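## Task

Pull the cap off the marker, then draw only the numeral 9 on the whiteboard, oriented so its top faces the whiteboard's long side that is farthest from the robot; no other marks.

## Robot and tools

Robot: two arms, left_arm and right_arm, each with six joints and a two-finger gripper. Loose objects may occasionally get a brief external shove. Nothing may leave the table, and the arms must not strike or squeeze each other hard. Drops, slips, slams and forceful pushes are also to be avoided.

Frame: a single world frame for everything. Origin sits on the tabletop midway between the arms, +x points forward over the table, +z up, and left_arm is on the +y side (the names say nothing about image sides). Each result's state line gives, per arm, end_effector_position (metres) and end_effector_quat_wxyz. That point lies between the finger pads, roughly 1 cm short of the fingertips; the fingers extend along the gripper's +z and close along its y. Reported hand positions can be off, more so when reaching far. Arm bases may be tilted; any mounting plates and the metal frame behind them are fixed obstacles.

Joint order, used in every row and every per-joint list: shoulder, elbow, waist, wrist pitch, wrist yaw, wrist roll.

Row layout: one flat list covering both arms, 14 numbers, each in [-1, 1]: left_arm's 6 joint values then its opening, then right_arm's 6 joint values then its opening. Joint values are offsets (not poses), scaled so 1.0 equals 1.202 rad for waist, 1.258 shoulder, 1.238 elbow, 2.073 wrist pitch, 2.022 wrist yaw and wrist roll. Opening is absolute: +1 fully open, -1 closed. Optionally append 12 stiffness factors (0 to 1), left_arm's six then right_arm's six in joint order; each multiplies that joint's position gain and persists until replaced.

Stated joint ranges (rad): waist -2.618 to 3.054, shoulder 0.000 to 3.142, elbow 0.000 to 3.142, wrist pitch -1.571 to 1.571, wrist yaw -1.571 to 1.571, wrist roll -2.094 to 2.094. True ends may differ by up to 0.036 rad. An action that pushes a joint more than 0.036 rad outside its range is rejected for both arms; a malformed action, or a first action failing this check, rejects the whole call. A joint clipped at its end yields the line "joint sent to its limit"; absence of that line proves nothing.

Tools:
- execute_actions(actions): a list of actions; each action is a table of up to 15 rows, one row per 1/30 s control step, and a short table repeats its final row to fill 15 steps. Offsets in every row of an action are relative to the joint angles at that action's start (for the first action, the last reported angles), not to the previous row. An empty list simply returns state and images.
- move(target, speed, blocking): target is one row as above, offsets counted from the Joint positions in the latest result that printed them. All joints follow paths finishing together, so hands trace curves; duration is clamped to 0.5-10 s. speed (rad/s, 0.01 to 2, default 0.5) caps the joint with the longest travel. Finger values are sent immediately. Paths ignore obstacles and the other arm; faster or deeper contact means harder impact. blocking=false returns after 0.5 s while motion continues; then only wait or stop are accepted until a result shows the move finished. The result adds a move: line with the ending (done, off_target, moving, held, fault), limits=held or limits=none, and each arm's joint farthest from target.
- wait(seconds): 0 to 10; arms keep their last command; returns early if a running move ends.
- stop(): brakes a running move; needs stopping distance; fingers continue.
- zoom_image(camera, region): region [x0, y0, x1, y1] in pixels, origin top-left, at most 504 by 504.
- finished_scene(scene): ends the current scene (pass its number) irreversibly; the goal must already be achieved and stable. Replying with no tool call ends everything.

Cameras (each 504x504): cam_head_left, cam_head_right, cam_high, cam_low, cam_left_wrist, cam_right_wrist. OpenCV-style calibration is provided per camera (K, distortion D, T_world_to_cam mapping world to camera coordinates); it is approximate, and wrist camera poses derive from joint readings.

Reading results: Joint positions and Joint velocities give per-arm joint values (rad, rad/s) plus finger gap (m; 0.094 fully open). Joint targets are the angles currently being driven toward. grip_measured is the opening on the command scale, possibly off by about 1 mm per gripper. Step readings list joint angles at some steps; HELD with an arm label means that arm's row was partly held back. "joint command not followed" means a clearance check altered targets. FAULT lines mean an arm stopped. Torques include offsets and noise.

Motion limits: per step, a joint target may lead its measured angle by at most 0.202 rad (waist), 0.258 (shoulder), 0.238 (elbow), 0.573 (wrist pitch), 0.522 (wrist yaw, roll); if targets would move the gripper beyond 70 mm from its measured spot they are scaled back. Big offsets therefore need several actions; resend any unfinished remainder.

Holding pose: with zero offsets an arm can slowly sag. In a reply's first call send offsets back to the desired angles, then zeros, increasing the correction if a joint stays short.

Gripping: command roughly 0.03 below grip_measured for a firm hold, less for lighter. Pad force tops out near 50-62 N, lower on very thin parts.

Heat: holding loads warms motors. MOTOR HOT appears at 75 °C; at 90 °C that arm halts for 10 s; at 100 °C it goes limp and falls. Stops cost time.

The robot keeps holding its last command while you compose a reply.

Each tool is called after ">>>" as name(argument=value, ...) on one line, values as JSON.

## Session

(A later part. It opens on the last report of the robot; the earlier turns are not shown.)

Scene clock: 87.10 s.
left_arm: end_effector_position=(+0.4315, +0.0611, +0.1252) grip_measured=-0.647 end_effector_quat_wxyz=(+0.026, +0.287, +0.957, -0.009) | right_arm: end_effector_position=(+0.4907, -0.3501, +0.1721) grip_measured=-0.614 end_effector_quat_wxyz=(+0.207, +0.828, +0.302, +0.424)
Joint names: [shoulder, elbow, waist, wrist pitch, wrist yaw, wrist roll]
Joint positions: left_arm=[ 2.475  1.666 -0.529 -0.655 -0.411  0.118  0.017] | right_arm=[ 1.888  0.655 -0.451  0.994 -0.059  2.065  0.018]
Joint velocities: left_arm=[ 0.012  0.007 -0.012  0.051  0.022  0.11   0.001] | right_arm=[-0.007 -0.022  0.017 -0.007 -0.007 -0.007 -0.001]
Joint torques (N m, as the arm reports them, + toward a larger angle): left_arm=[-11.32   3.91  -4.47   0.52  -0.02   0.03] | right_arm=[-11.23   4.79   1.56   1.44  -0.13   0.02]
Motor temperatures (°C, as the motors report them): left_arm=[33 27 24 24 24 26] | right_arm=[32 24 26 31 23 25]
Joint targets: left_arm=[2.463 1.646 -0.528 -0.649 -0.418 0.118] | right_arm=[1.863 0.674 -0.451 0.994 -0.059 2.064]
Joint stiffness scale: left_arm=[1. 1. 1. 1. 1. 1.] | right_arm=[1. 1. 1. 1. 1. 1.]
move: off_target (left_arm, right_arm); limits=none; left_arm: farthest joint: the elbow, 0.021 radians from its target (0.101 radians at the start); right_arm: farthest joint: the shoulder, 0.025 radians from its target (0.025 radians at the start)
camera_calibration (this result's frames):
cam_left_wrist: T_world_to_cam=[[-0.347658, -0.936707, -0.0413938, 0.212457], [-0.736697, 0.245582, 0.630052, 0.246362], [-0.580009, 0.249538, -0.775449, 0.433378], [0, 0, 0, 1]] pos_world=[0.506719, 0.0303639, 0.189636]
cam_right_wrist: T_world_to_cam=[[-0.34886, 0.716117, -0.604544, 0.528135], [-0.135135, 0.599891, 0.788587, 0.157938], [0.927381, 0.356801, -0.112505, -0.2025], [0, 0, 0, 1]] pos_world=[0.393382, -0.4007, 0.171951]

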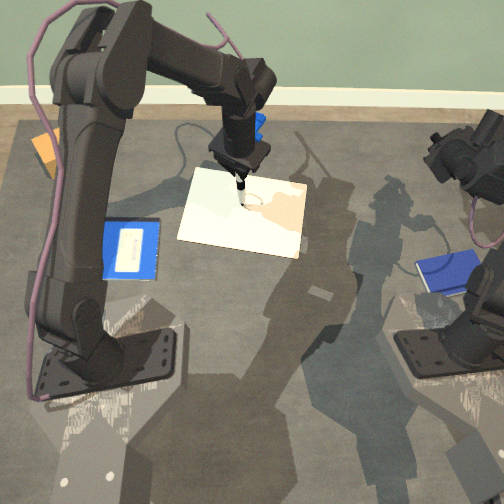

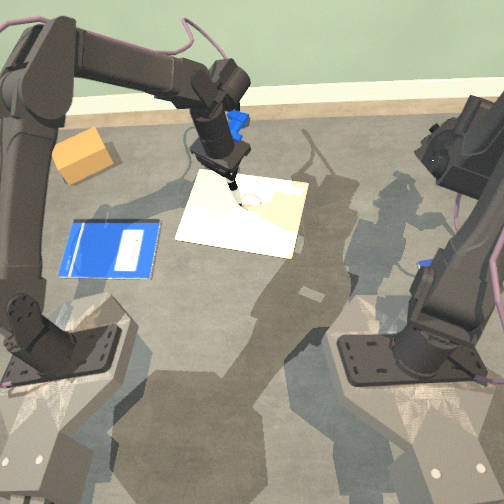

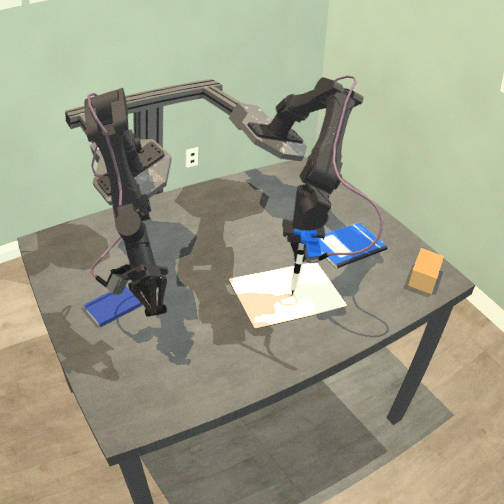

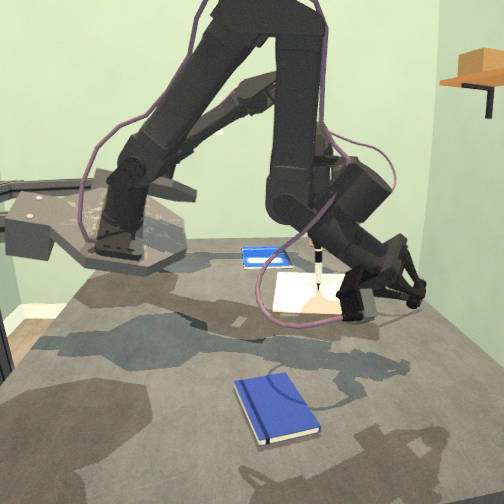

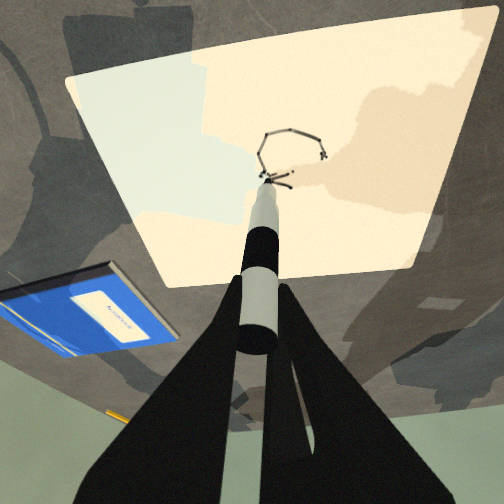

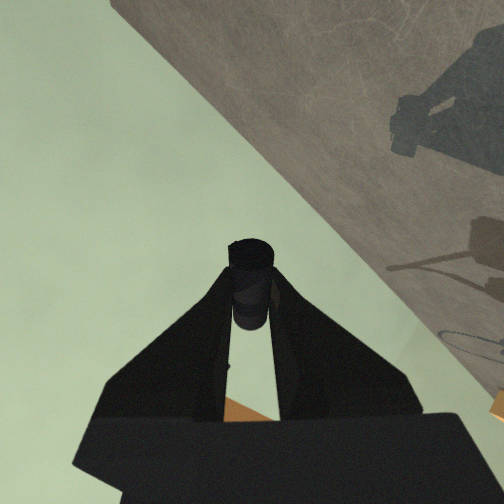

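>>> move(target=[0.018,0.043,0.012,-0.011,-0.003,0,-0.72,-0.02,0.015,0,0,0,0,-0.70], speed=0.08)

>>> zoom_image(camera="cam_left_wrist", region=[150,50,400,300])

Scene clock: 88.60 s.
left_arm: end_effector_position=(+0.4416, +0.0659, +0.1256) grip_measured=-0.647 end_effector_quat_wxyz=(+0.029, +0.277, +0.960, -0.009) | right_arm: end_effector_position=(+0.4907, -0.3501, +0.1721) grip_measured=-0.614 end_effector_quat_wxyz=(+0.207, +0.829, +0.302, +0.424)
Joint names: [shoulder, elbow, waist, wrist pitch, wrist yaw, wrist roll]
Joint positions: left_arm=[ 2.482  1.697 -0.513 -0.665 -0.412  0.118  0.017] | right_arm=[ 1.888  0.655 -0.451  0.994 -0.059  2.066  0.018]
Joint velocities: left_arm=[-0.002 -0.012  0.002 -0.066 -0.037  0.022  0.   ] | right_arm=[-0.022 -0.012 -0.012 -0.037 -0.022 -0.066 -0.001]
Joint torques (N m, as the arm reports them, + toward a larger angle): left_arm=[-9.5   6.8  -4.88  0.31  0.02  0.03] | right_arm=[-11.22   4.81   1.52   1.44  -0.13  -0.01]
Motor temperatures (°C, as the motors report them): left_arm=[33 27 24 24 24 26] | right_arm=[32 24 26 31 23 25]
Joint targets: left_arm=[2.498 1.719 -0.515 -0.678 -0.417 0.118] | right_arm=[1.863 0.674 -0.451 0.994 -0.059 2.065]
Joint stiffness scale: left_arm=[1. 1. 1. 1. 1. 1.] | right_arm=[1. 1. 1. 1. 1. 1.]
move: off_target (left_arm, right_arm); limits=none; left_arm: farthest joint: the elbow, 0.022 radians from its target (0.053 radians at the start); right_arm: farthest joint: the shoulder, 0.025 radians from its target (0.025 radians at the start)
camera_calibration (this result's frames):
cam_left_wrist: T_world_to_cam=[[-0.327403, -0.943944, -0.0421429, 0.212117], [-0.745795, 0.230776, 0.624926, 0.257959], [-0.580169, 0.236033, -0.779546, 0.439761], [0, 0, 0, 1]] pos_world=[0.516969, 0.0368974, 0.190548]
cam_right_wrist: T_world_to_cam=[[-0.348516, 0.716646, -0.604115, 0.528078], [-0.134933, 0.59945, 0.788957, 0.157621], [0.92754, 0.356479, -0.112219, -0.202739], [0, 0, 0, 1]] pos_world=[0.393361, -0.400659, 0.171912]

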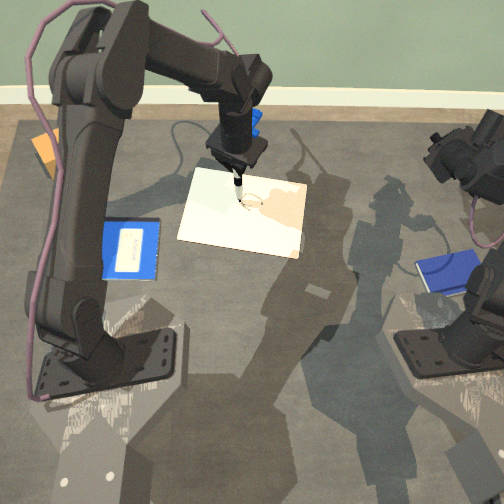

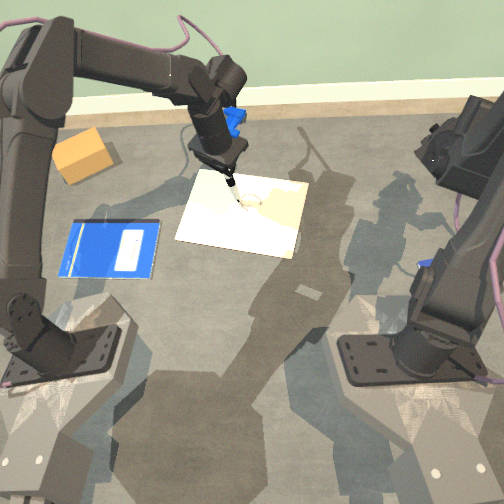

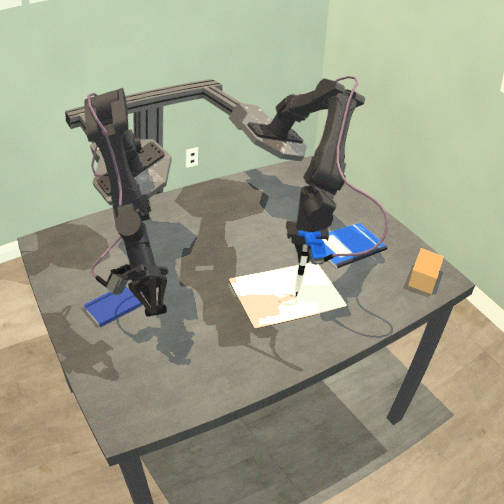

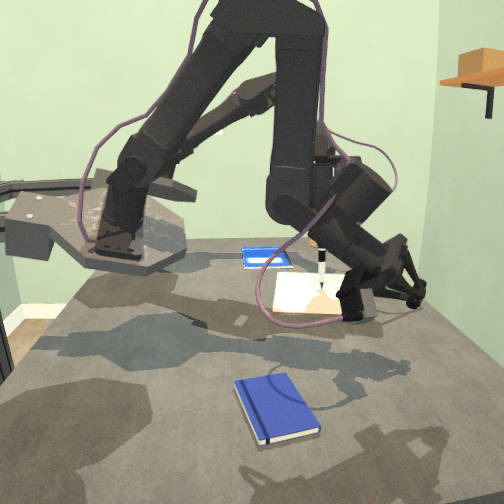

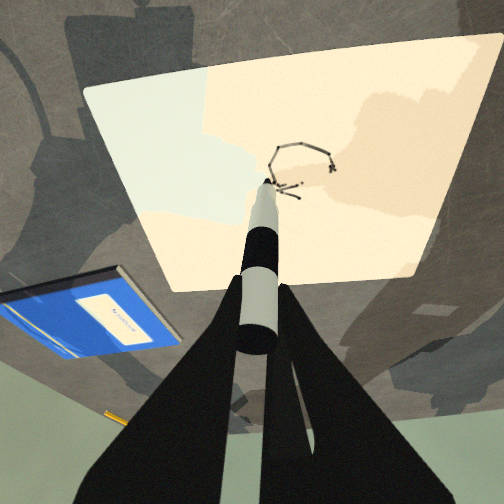

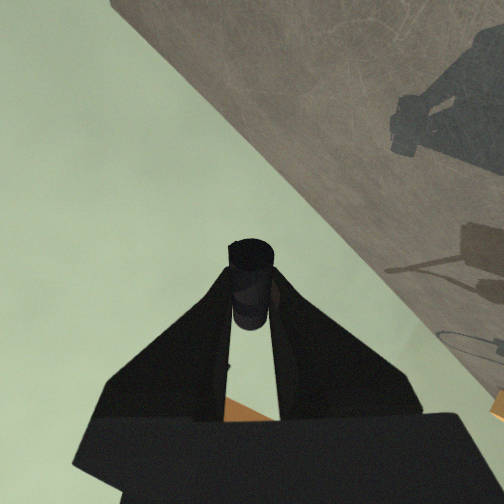

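Region (150, 50, 400, 300) of cam_left_wrist's 504x504 image, scaled by 2.016, with more detail than that image has.

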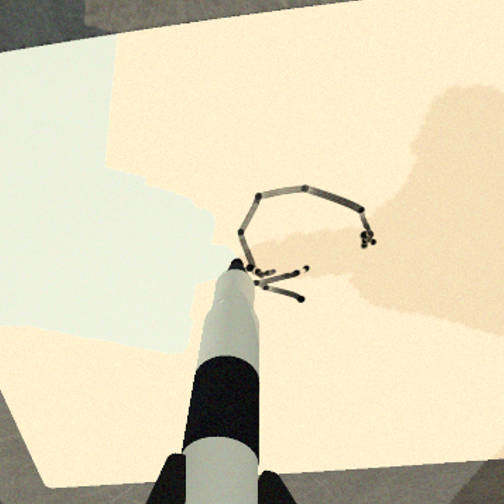

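>>> move(target=[-0.006,-0.038,-0.058,0.000,-0.003,0,-0.72,-0.02,0.015,0,0,0,0,-0.70], speed=0.12)

>>> zoom_image(camera="cam_left_wrist", region=[150,50,400,300])

Scene clock: 89.93 s.
left_arm: end_effector_position=(+0.4211, +0.0451, +0.1300) grip_measured=-0.647 end_effector_quat_wxyz=(+0.026, +0.309, +0.951, -0.010) | right_arm: end_effector_position=(+0.4907, -0.3501, +0.1721) grip_measured=-0.614 end_effector_quat_wxyz=(+0.207, +0.829, +0.302, +0.424)
Joint names: [shoulder, elbow, waist, wrist pitch, wrist yaw, wrist roll]
Joint positions: left_arm=[ 2.482  1.664 -0.572 -0.664 -0.413  0.118  0.017] | right_arm=[ 1.888  0.655 -0.451  0.994 -0.059  2.066  0.018]
Joint velocities: left_arm=[-0.007 -0.012  0.007 -0.022  0.007 -0.051 -0.001] | right_arm=[-0.017 -0.012 -0.032  0.037 -0.022  0.037  0.001]
Joint torques (N m, as the arm reports them, + toward a larger angle): left_arm=[-11.1    4.25  -5.52   0.42   0.04   0.03] | right_arm=[-11.25   4.84   1.57   1.44  -0.14   0.01]
Motor temperatures (°C, as the motors report them): left_arm=[33 27 24 24 24 26] | right_arm=[32 24 26 31 23 25]
Joint targets: left_arm=[2.474 1.650 -0.582 -0.665 -0.418 0.118] | right_arm=[1.863 0.674 -0.451 0.994 -0.059 2.065]
Joint stiffness scale: left_arm=[1. 1. 1. 1. 1. 1.] | right_arm=[1. 1. 1. 1. 1. 1.]
move: off_target (right_arm); limits=none; left_arm: farthest joint: the elbow, 0.014 radians from its target (0.047 radians at the start); right_arm: farthest joint: the shoulder, 0.025 radians from its target (0.025 radians at the start)
camera_calibration (this result's frames):
cam_left_wrist: T_world_to_cam=[[-0.390209, -0.919805, -0.041181, 0.211204], [-0.725097, 0.279429, 0.629407, 0.233187], [-0.567425, 0.27546, -0.775984, 0.428598], [0, 0, 0, 1]] pos_world=[0.494694, 0.0110457, 0.194513]
cam_right_wrist: T_world_to_cam=[[-0.348344, 0.716911, -0.6039, 0.528049], [-0.134832, 0.59923, 0.789141, 0.157463], [0.927619, 0.356318, -0.112076, -0.202859], [0, 0, 0, 1]] pos_world=[0.39335, -0.400638, 0.171893]

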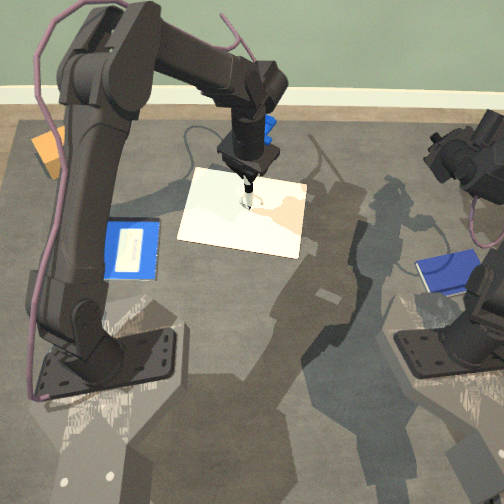

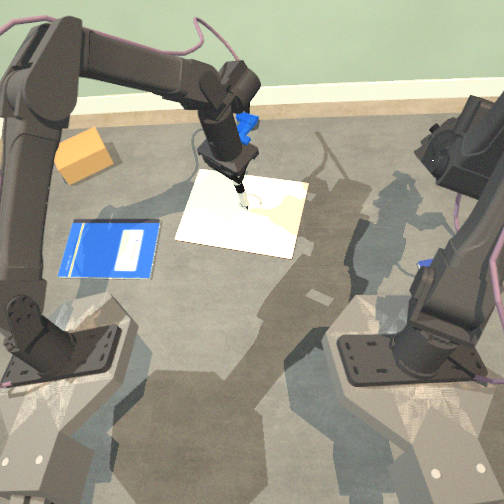

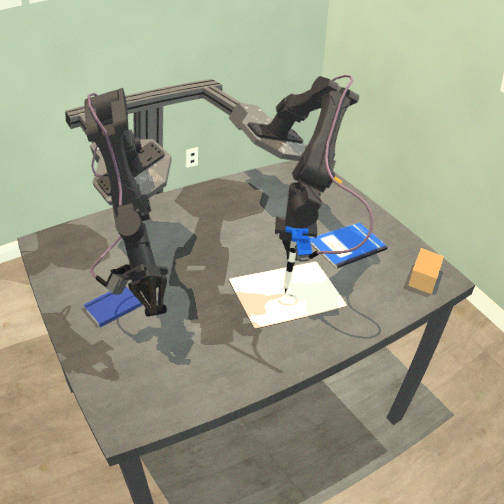

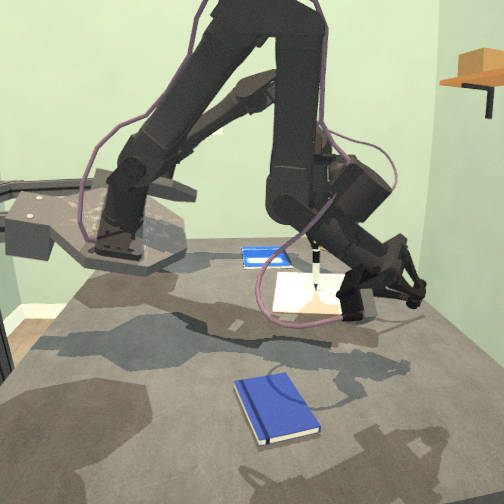

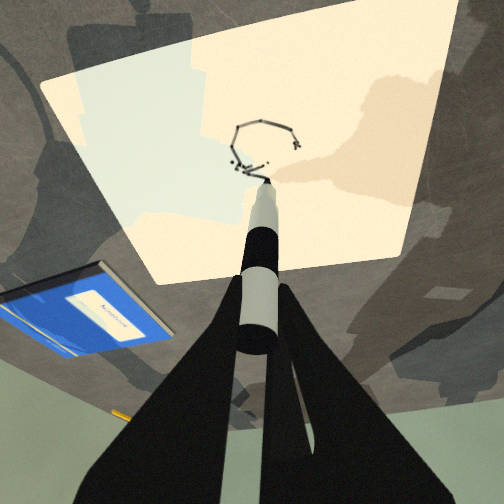

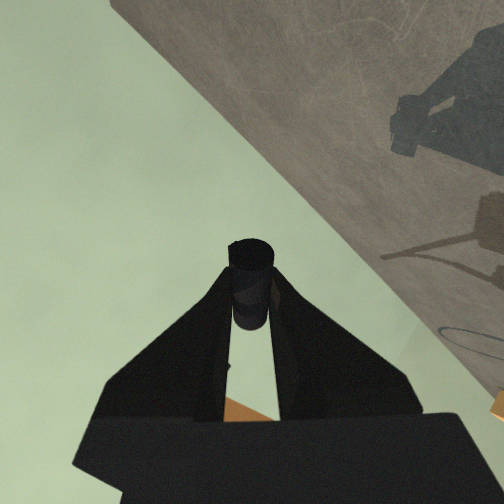

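Region (150, 50, 400, 300) of cam_left_wrist's 504x504 image, scaled by 2.016, with more detail than that image has.

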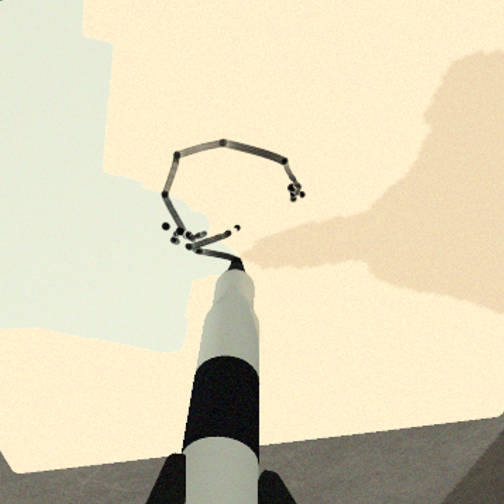

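>>> move(target=[0.016,0.010,-0.004,0.006,-0.003,0,-0.72,-0.02,0.015,0,0,0,0,-0.70], speed=0.05)

Scene clock: 91.07 s.
left_arm: end_effector_position=(+0.4188, +0.0444, +0.1257) grip_measured=-0.647 end_effector_quat_wxyz=(+0.023, +0.310, +0.950, -0.009) | right_arm: end_effector_position=(+0.4907, -0.3501, +0.1721) grip_measured=-0.614 end_effector_quat_wxyz=(+0.207, +0.829, +0.302, +0.424)
Joint names: [shoulder, elbow, waist, wrist pitch, wrist yaw, wrist roll]
Joint positions: left_arm=[ 2.493  1.664 -0.572 -0.661 -0.413  0.118  0.017] | right_arm=[ 1.888  0.655 -0.451  0.994 -0.059  2.067  0.018]
Joint velocities: left_arm=[-0.002  0.007 -0.007 -0.022 -0.007 -0.037 -0.001] | right_arm=[ 0.007 -0.027  0.002 -0.051 -0.007  0.022 -0.001]
Joint torques (N m, as the arm reports them, + toward a larger angle): left_arm=[-9.87  6.29 -5.11  0.51  0.02  0.03] | right_arm=[-11.29   4.83   1.56   1.42  -0.12   0.02]
Motor temperatures (°C, as the motors report them): left_arm=[33 27 24 24 24 26] | right_arm=[32 24 26 31 23 25]
Joint targets: left_arm=[2.502 1.677 -0.577 -0.652 -0.419 0.118] | right_arm=[1.863 0.674 -0.451 0.994 -0.059 2.066]
Joint stiffness scale: left_arm=[1. 1. 1. 1. 1. 1.] | right_arm=[1. 1. 1. 1. 1. 1.]
move: off_target (right_arm); limits=none; left_arm: farthest joint: the elbow, 0.012 radians from its target (0.012 radians at the start); right_arm: farthest joint: the shoulder, 0.025 radians from its target (0.025 radians at the start)
camera_calibration (this result's frames):
cam_left_wrist: T_world_to_cam=[[-0.393119, -0.918491, -0.0428092, 0.210816], [-0.720921, 0.278991, 0.634379, 0.232111], [-0.570728, 0.280248, -0.771836, 0.424794], [0, 0, 0, 1]] pos_world=[0.492651, 0.00982768, 0.18965]
cam_right_wrist: T_world_to_cam=[[-0.348, 0.717439, -0.603471, 0.527991], [-0.13463, 0.598789, 0.78951, 0.157146], [0.927777, 0.355995, -0.11179, -0.203099], [0, 0, 0, 1]] pos_world=[0.393329, -0.400597, 0.171855]

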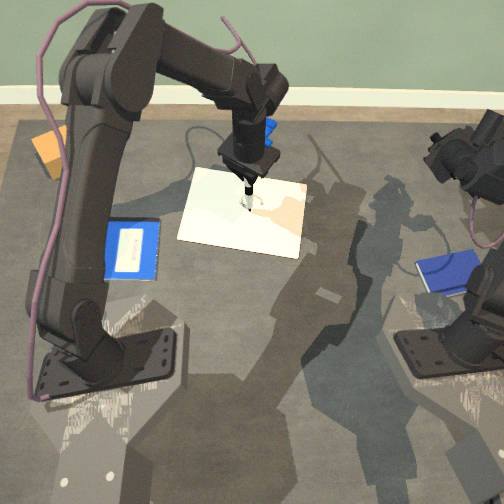

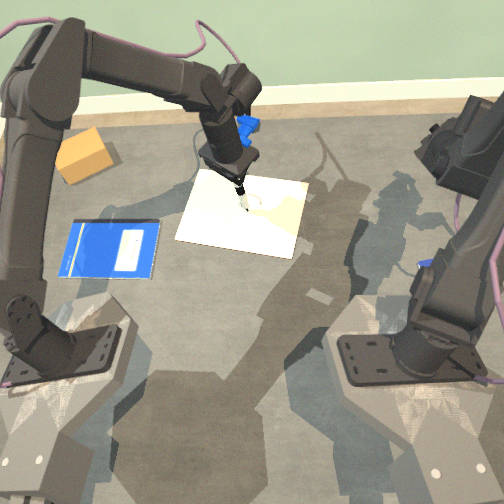

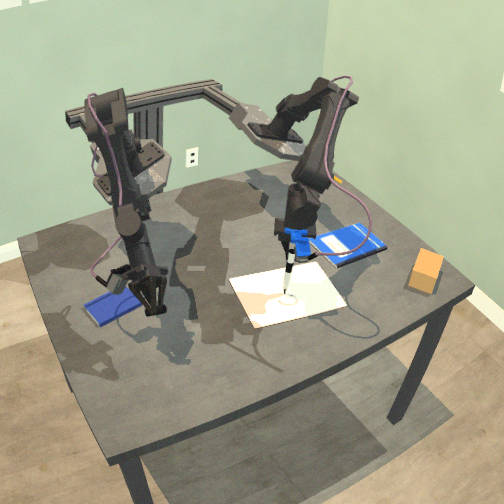

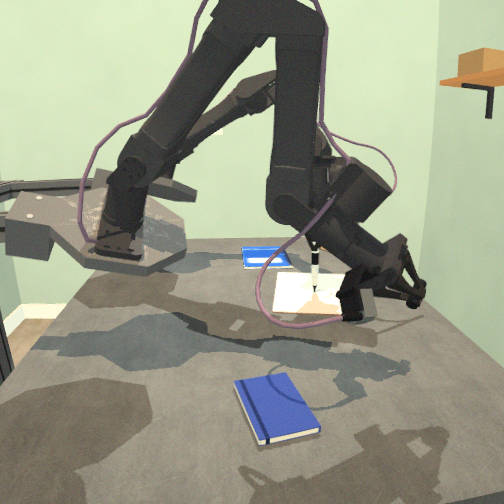

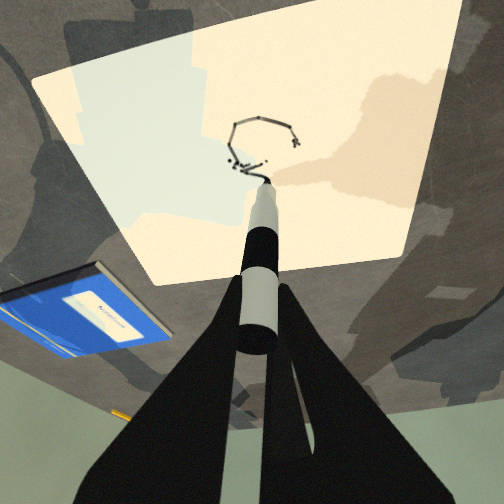

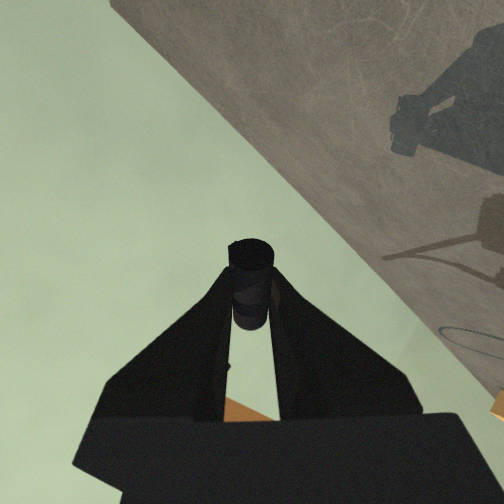

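>>> move(target=[0.050,0.080,-0.035,-0.022,-0.003,0,-0.72,-0.02,0.015,0,0,0,0,-0.70], speed=0.1)

>>> zoom_image(camera="cam_left_wrist", region=[150,50,400,300])

Scene clock: 92.57 s.
left_arm: end_effector_position=(+0.4217, +0.0271, +0.1257) grip_measured=-0.647 end_effector_quat_wxyz=(+0.026, +0.324, +0.946, -0.007) | right_arm: end_effector_position=(+0.4907, -0.3501, +0.1721) grip_measured=-0.614 end_effector_quat_wxyz=(+0.206, +0.829, +0.301, +0.424)
Joint names: [shoulder, elbow, waist, wrist pitch, wrist yaw, wrist roll]
Joint positions: left_arm=[ 2.543  1.74  -0.6   -0.693 -0.42   0.118  0.017] | right_arm=[ 1.888  0.655 -0.451  0.994 -0.059  2.067  0.018]
Joint velocities: left_arm=[ 0.002 -0.012 -0.017 -0.051 -0.022 -0.095 -0.001] | right_arm=[-0.012 -0.002 -0.017 -0.037 -0.007 -0.037  0.001]
Joint torques (N m, as the arm reports them, + toward a larger angle): left_arm=[-9.97  7.04 -5.88  0.26  0.08  0.03] | right_arm=[-11.24   4.87   1.58   1.43  -0.12   0.01]
Motor temperatures (°C, as the motors report them): left_arm=[33 27 24 24 24 26] | right_arm=[32 24 26 31 23 25]
Joint targets: left_arm=[2.556 1.763 -0.614 -0.706 -0.419 0.118] | right_arm=[1.863 0.674 -0.451 0.994 -0.059 2.067]
Joint stiffness scale: left_arm=[1. 1. 1. 1. 1. 1.] | right_arm=[1. 1. 1. 1. 1. 1.]
move: off_target (left_arm, right_arm); limits=none; left_arm: farthest joint: the elbow, 0.023 radians from its target (0.099 radians at the start); right_arm: farthest joint: the shoulder, 0.025 radians from its target (0.025 radians at the start)
camera_calibration (this result's frames):
cam_left_wrist: T_world_to_cam=[[-0.418551, -0.906928, -0.0479159, 0.207158], [-0.717473, 0.297847, 0.629698, 0.237655], [-0.55682, 0.297939, -0.775361, 0.425412], [0, 0, 0, 1]] pos_world=[0.494095, -0.00965391, 0.190123]
cam_right_wrist: T_world_to_cam=[[-0.347656, 0.717967, -0.603041, 0.527933], [-0.134429, 0.598348, 0.789879, 0.156829], [0.927935, 0.355672, -0.111504, -0.203339], [0, 0, 0, 1]] pos_world=[0.393307, -0.400555, 0.171816]

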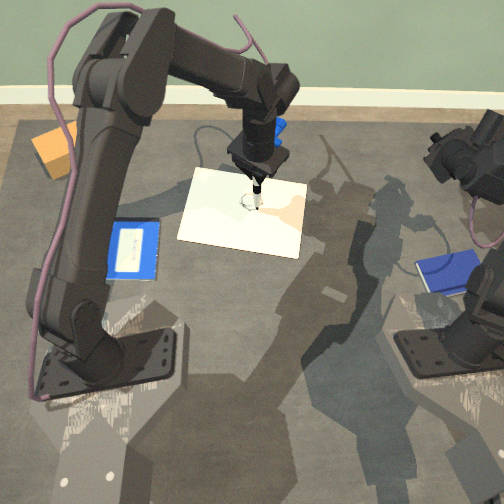

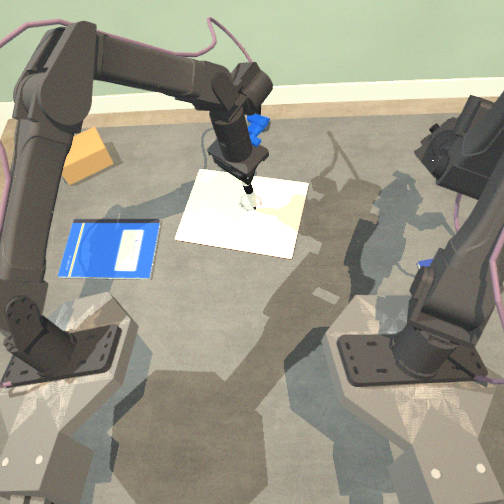

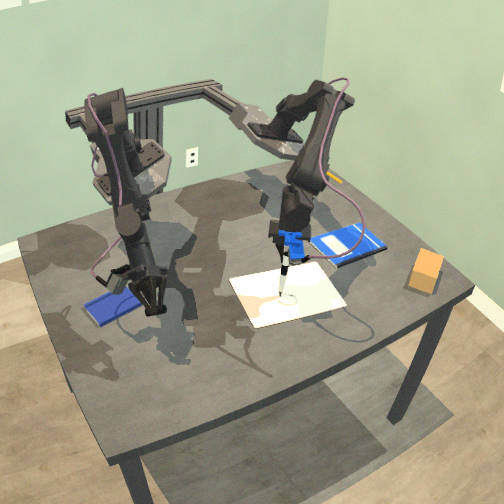

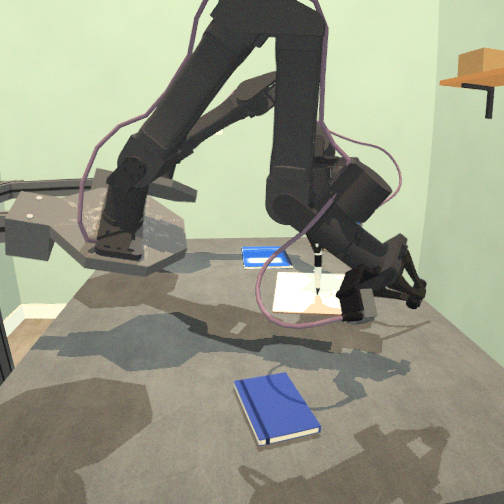

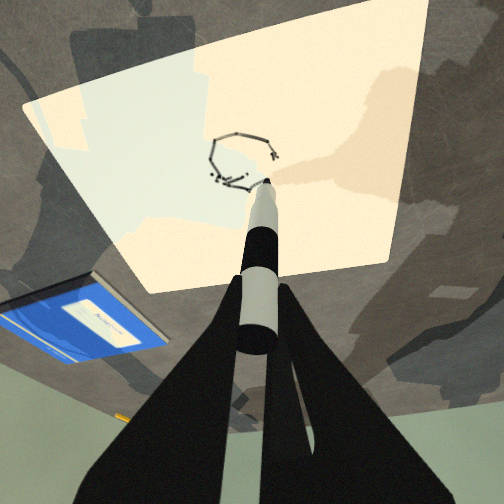

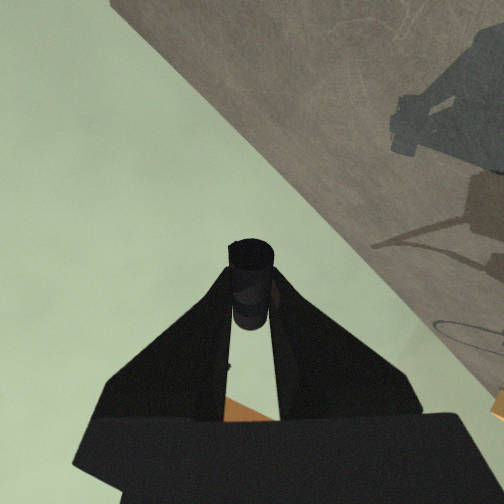

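Region (150, 50, 400, 300) of cam_left_wrist's 504x504 image, scaled by 2.016, with more detail than that image has.

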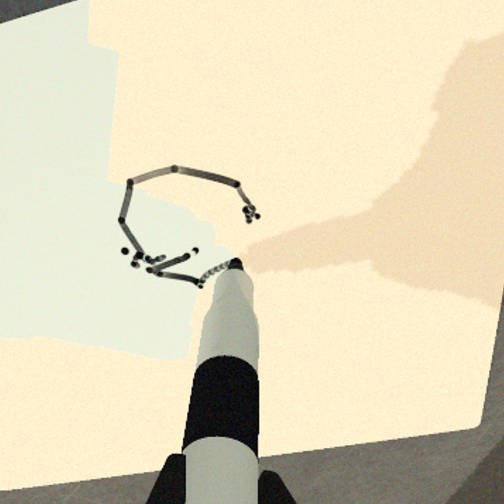

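>>> move(target=[0.066,0.139,-0.004,-0.041,0.0,0,-0.72,-0.02,0.015,0,0,0,0,-0.70], speed=0.15)

>>> zoom_image(camera="cam_left_wrist", region=[150,50,400,300])

Scene clock: 94.53 s.
left_arm: end_effector_position=(+0.4394, +0.0162, +0.1262) grip_measured=-0.647 end_effector_quat_wxyz=(+0.028, +0.323, +0.946, -0.007) | right_arm: end_effector_position=(+0.4907, -0.3501, +0.1721) grip_measured=-0.614 end_effector_quat_wxyz=(+0.206, +0.829, +0.301, +0.424)
Joint names: [shoulder, elbow, waist, wrist pitch, wrist yaw, wrist roll]
Joint positions: left_arm=[ 2.615  1.888 -0.6   -0.765 -0.42   0.118  0.017] | right_arm=[ 1.888  0.655 -0.451  0.994 -0.059  2.068  0.018]
Joint velocities: left_arm=[-0.012  0.012  0.017 -0.095 -0.051  0.022 -0.   ] | right_arm=[ 0.007  0.007 -0.012 -0.037  0.037 -0.007  0.001]
Joint torques (N m, as the arm reports them, + toward a larger angle): left_arm=[-10.56   7.32  -5.44   0.33   0.08   0.03] | right_arm=[-11.28   4.83   1.54   1.43  -0.13   0.  ]
Motor temperatures (°C, as the motors report them): left_arm=[33 28 24 24 24 26] | right_arm=[32 24 26 31 23 25]
Joint targets: left_arm=[2.626 1.912 -0.605 -0.778 -0.420 0.118] | right_arm=[1.863 0.674 -0.451 0.994 -0.059 2.068]
Joint stiffness scale: left_arm=[1. 1. 1. 1. 1. 1.] | right_arm=[1. 1. 1. 1. 1. 1.]
move: off_target (left_arm, right_arm); limits=none; left_arm: farthest joint: the elbow, 0.024 radians from its target (0.172 radians at the start); right_arm: farthest joint: the shoulder, 0.025 radians from its target (0.025 radians at the start)
camera_calibration (this result's frames):
cam_left_wrist: T_world_to_cam=[[-0.416683, -0.907818, -0.0473559, 0.203761], [-0.720245, 0.297907, 0.626497, 0.254914], [-0.554637, 0.295158, -0.777984, 0.438335], [0, 0, 0, 1]] pos_world=[0.511621, -0.0203416, 0.190964]
cam_right_wrist: T_world_to_cam=[[-0.347312, 0.718495, -0.602611, 0.527875], [-0.134228, 0.597906, 0.790247, 0.156512], [0.928093, 0.355349, -0.111218, -0.203579], [0, 0, 0, 1]] pos_world=[0.393286, -0.400514, 0.171778]

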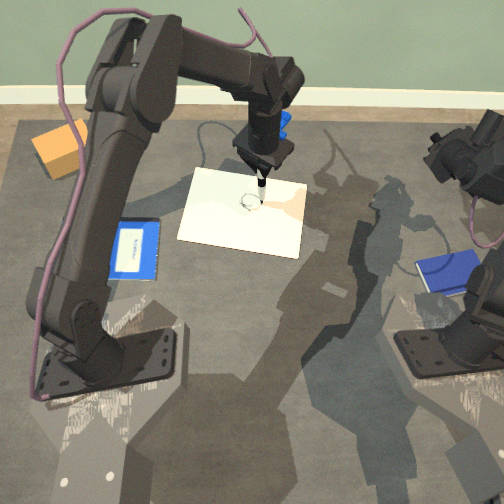

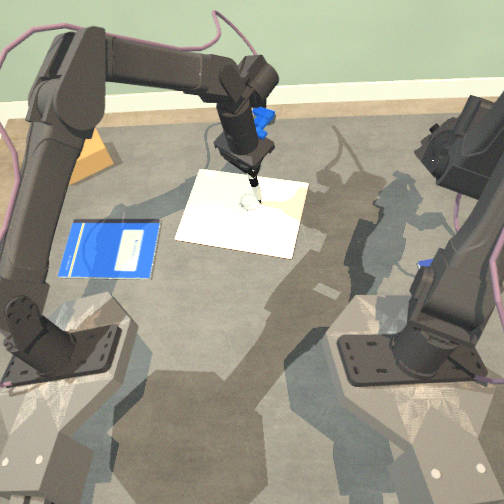

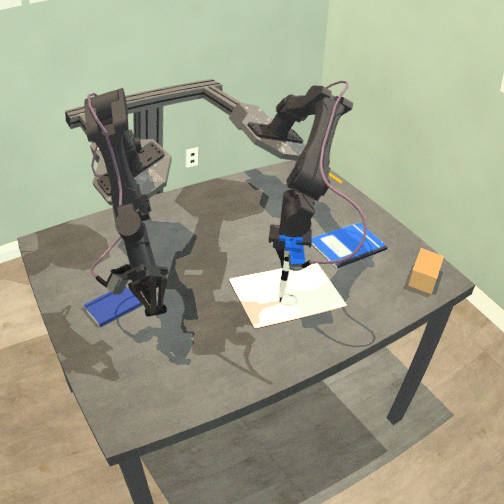

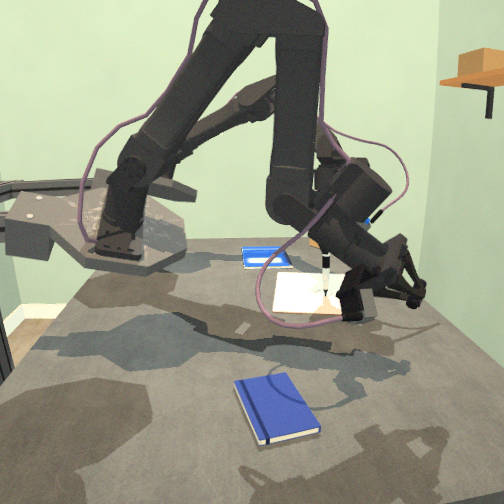

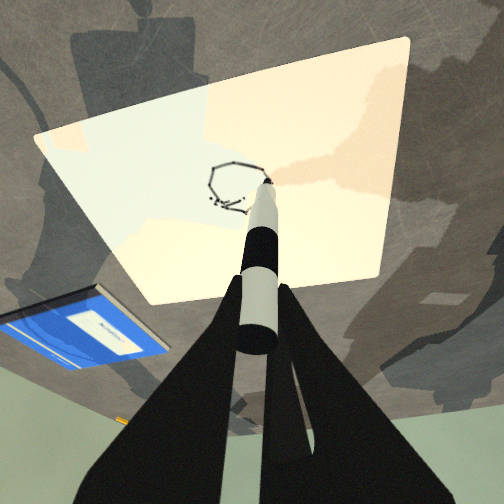

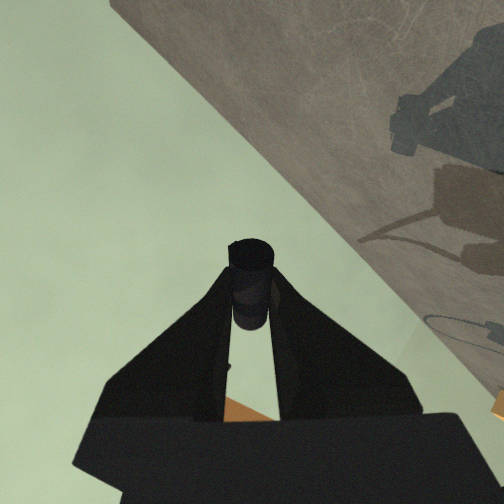

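Region (150, 50, 400, 300) of cam_left_wrist's 504x504 image, scaled by 2.016, with more detail than that image has.

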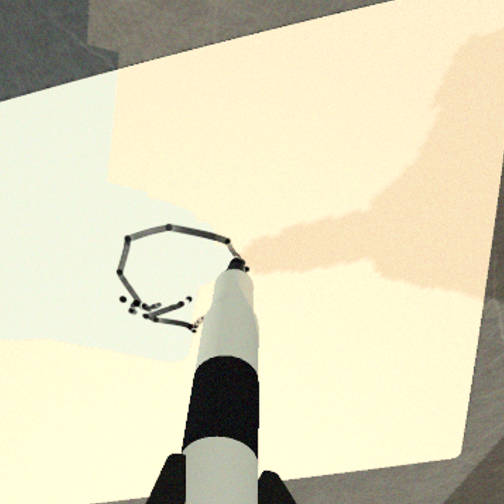

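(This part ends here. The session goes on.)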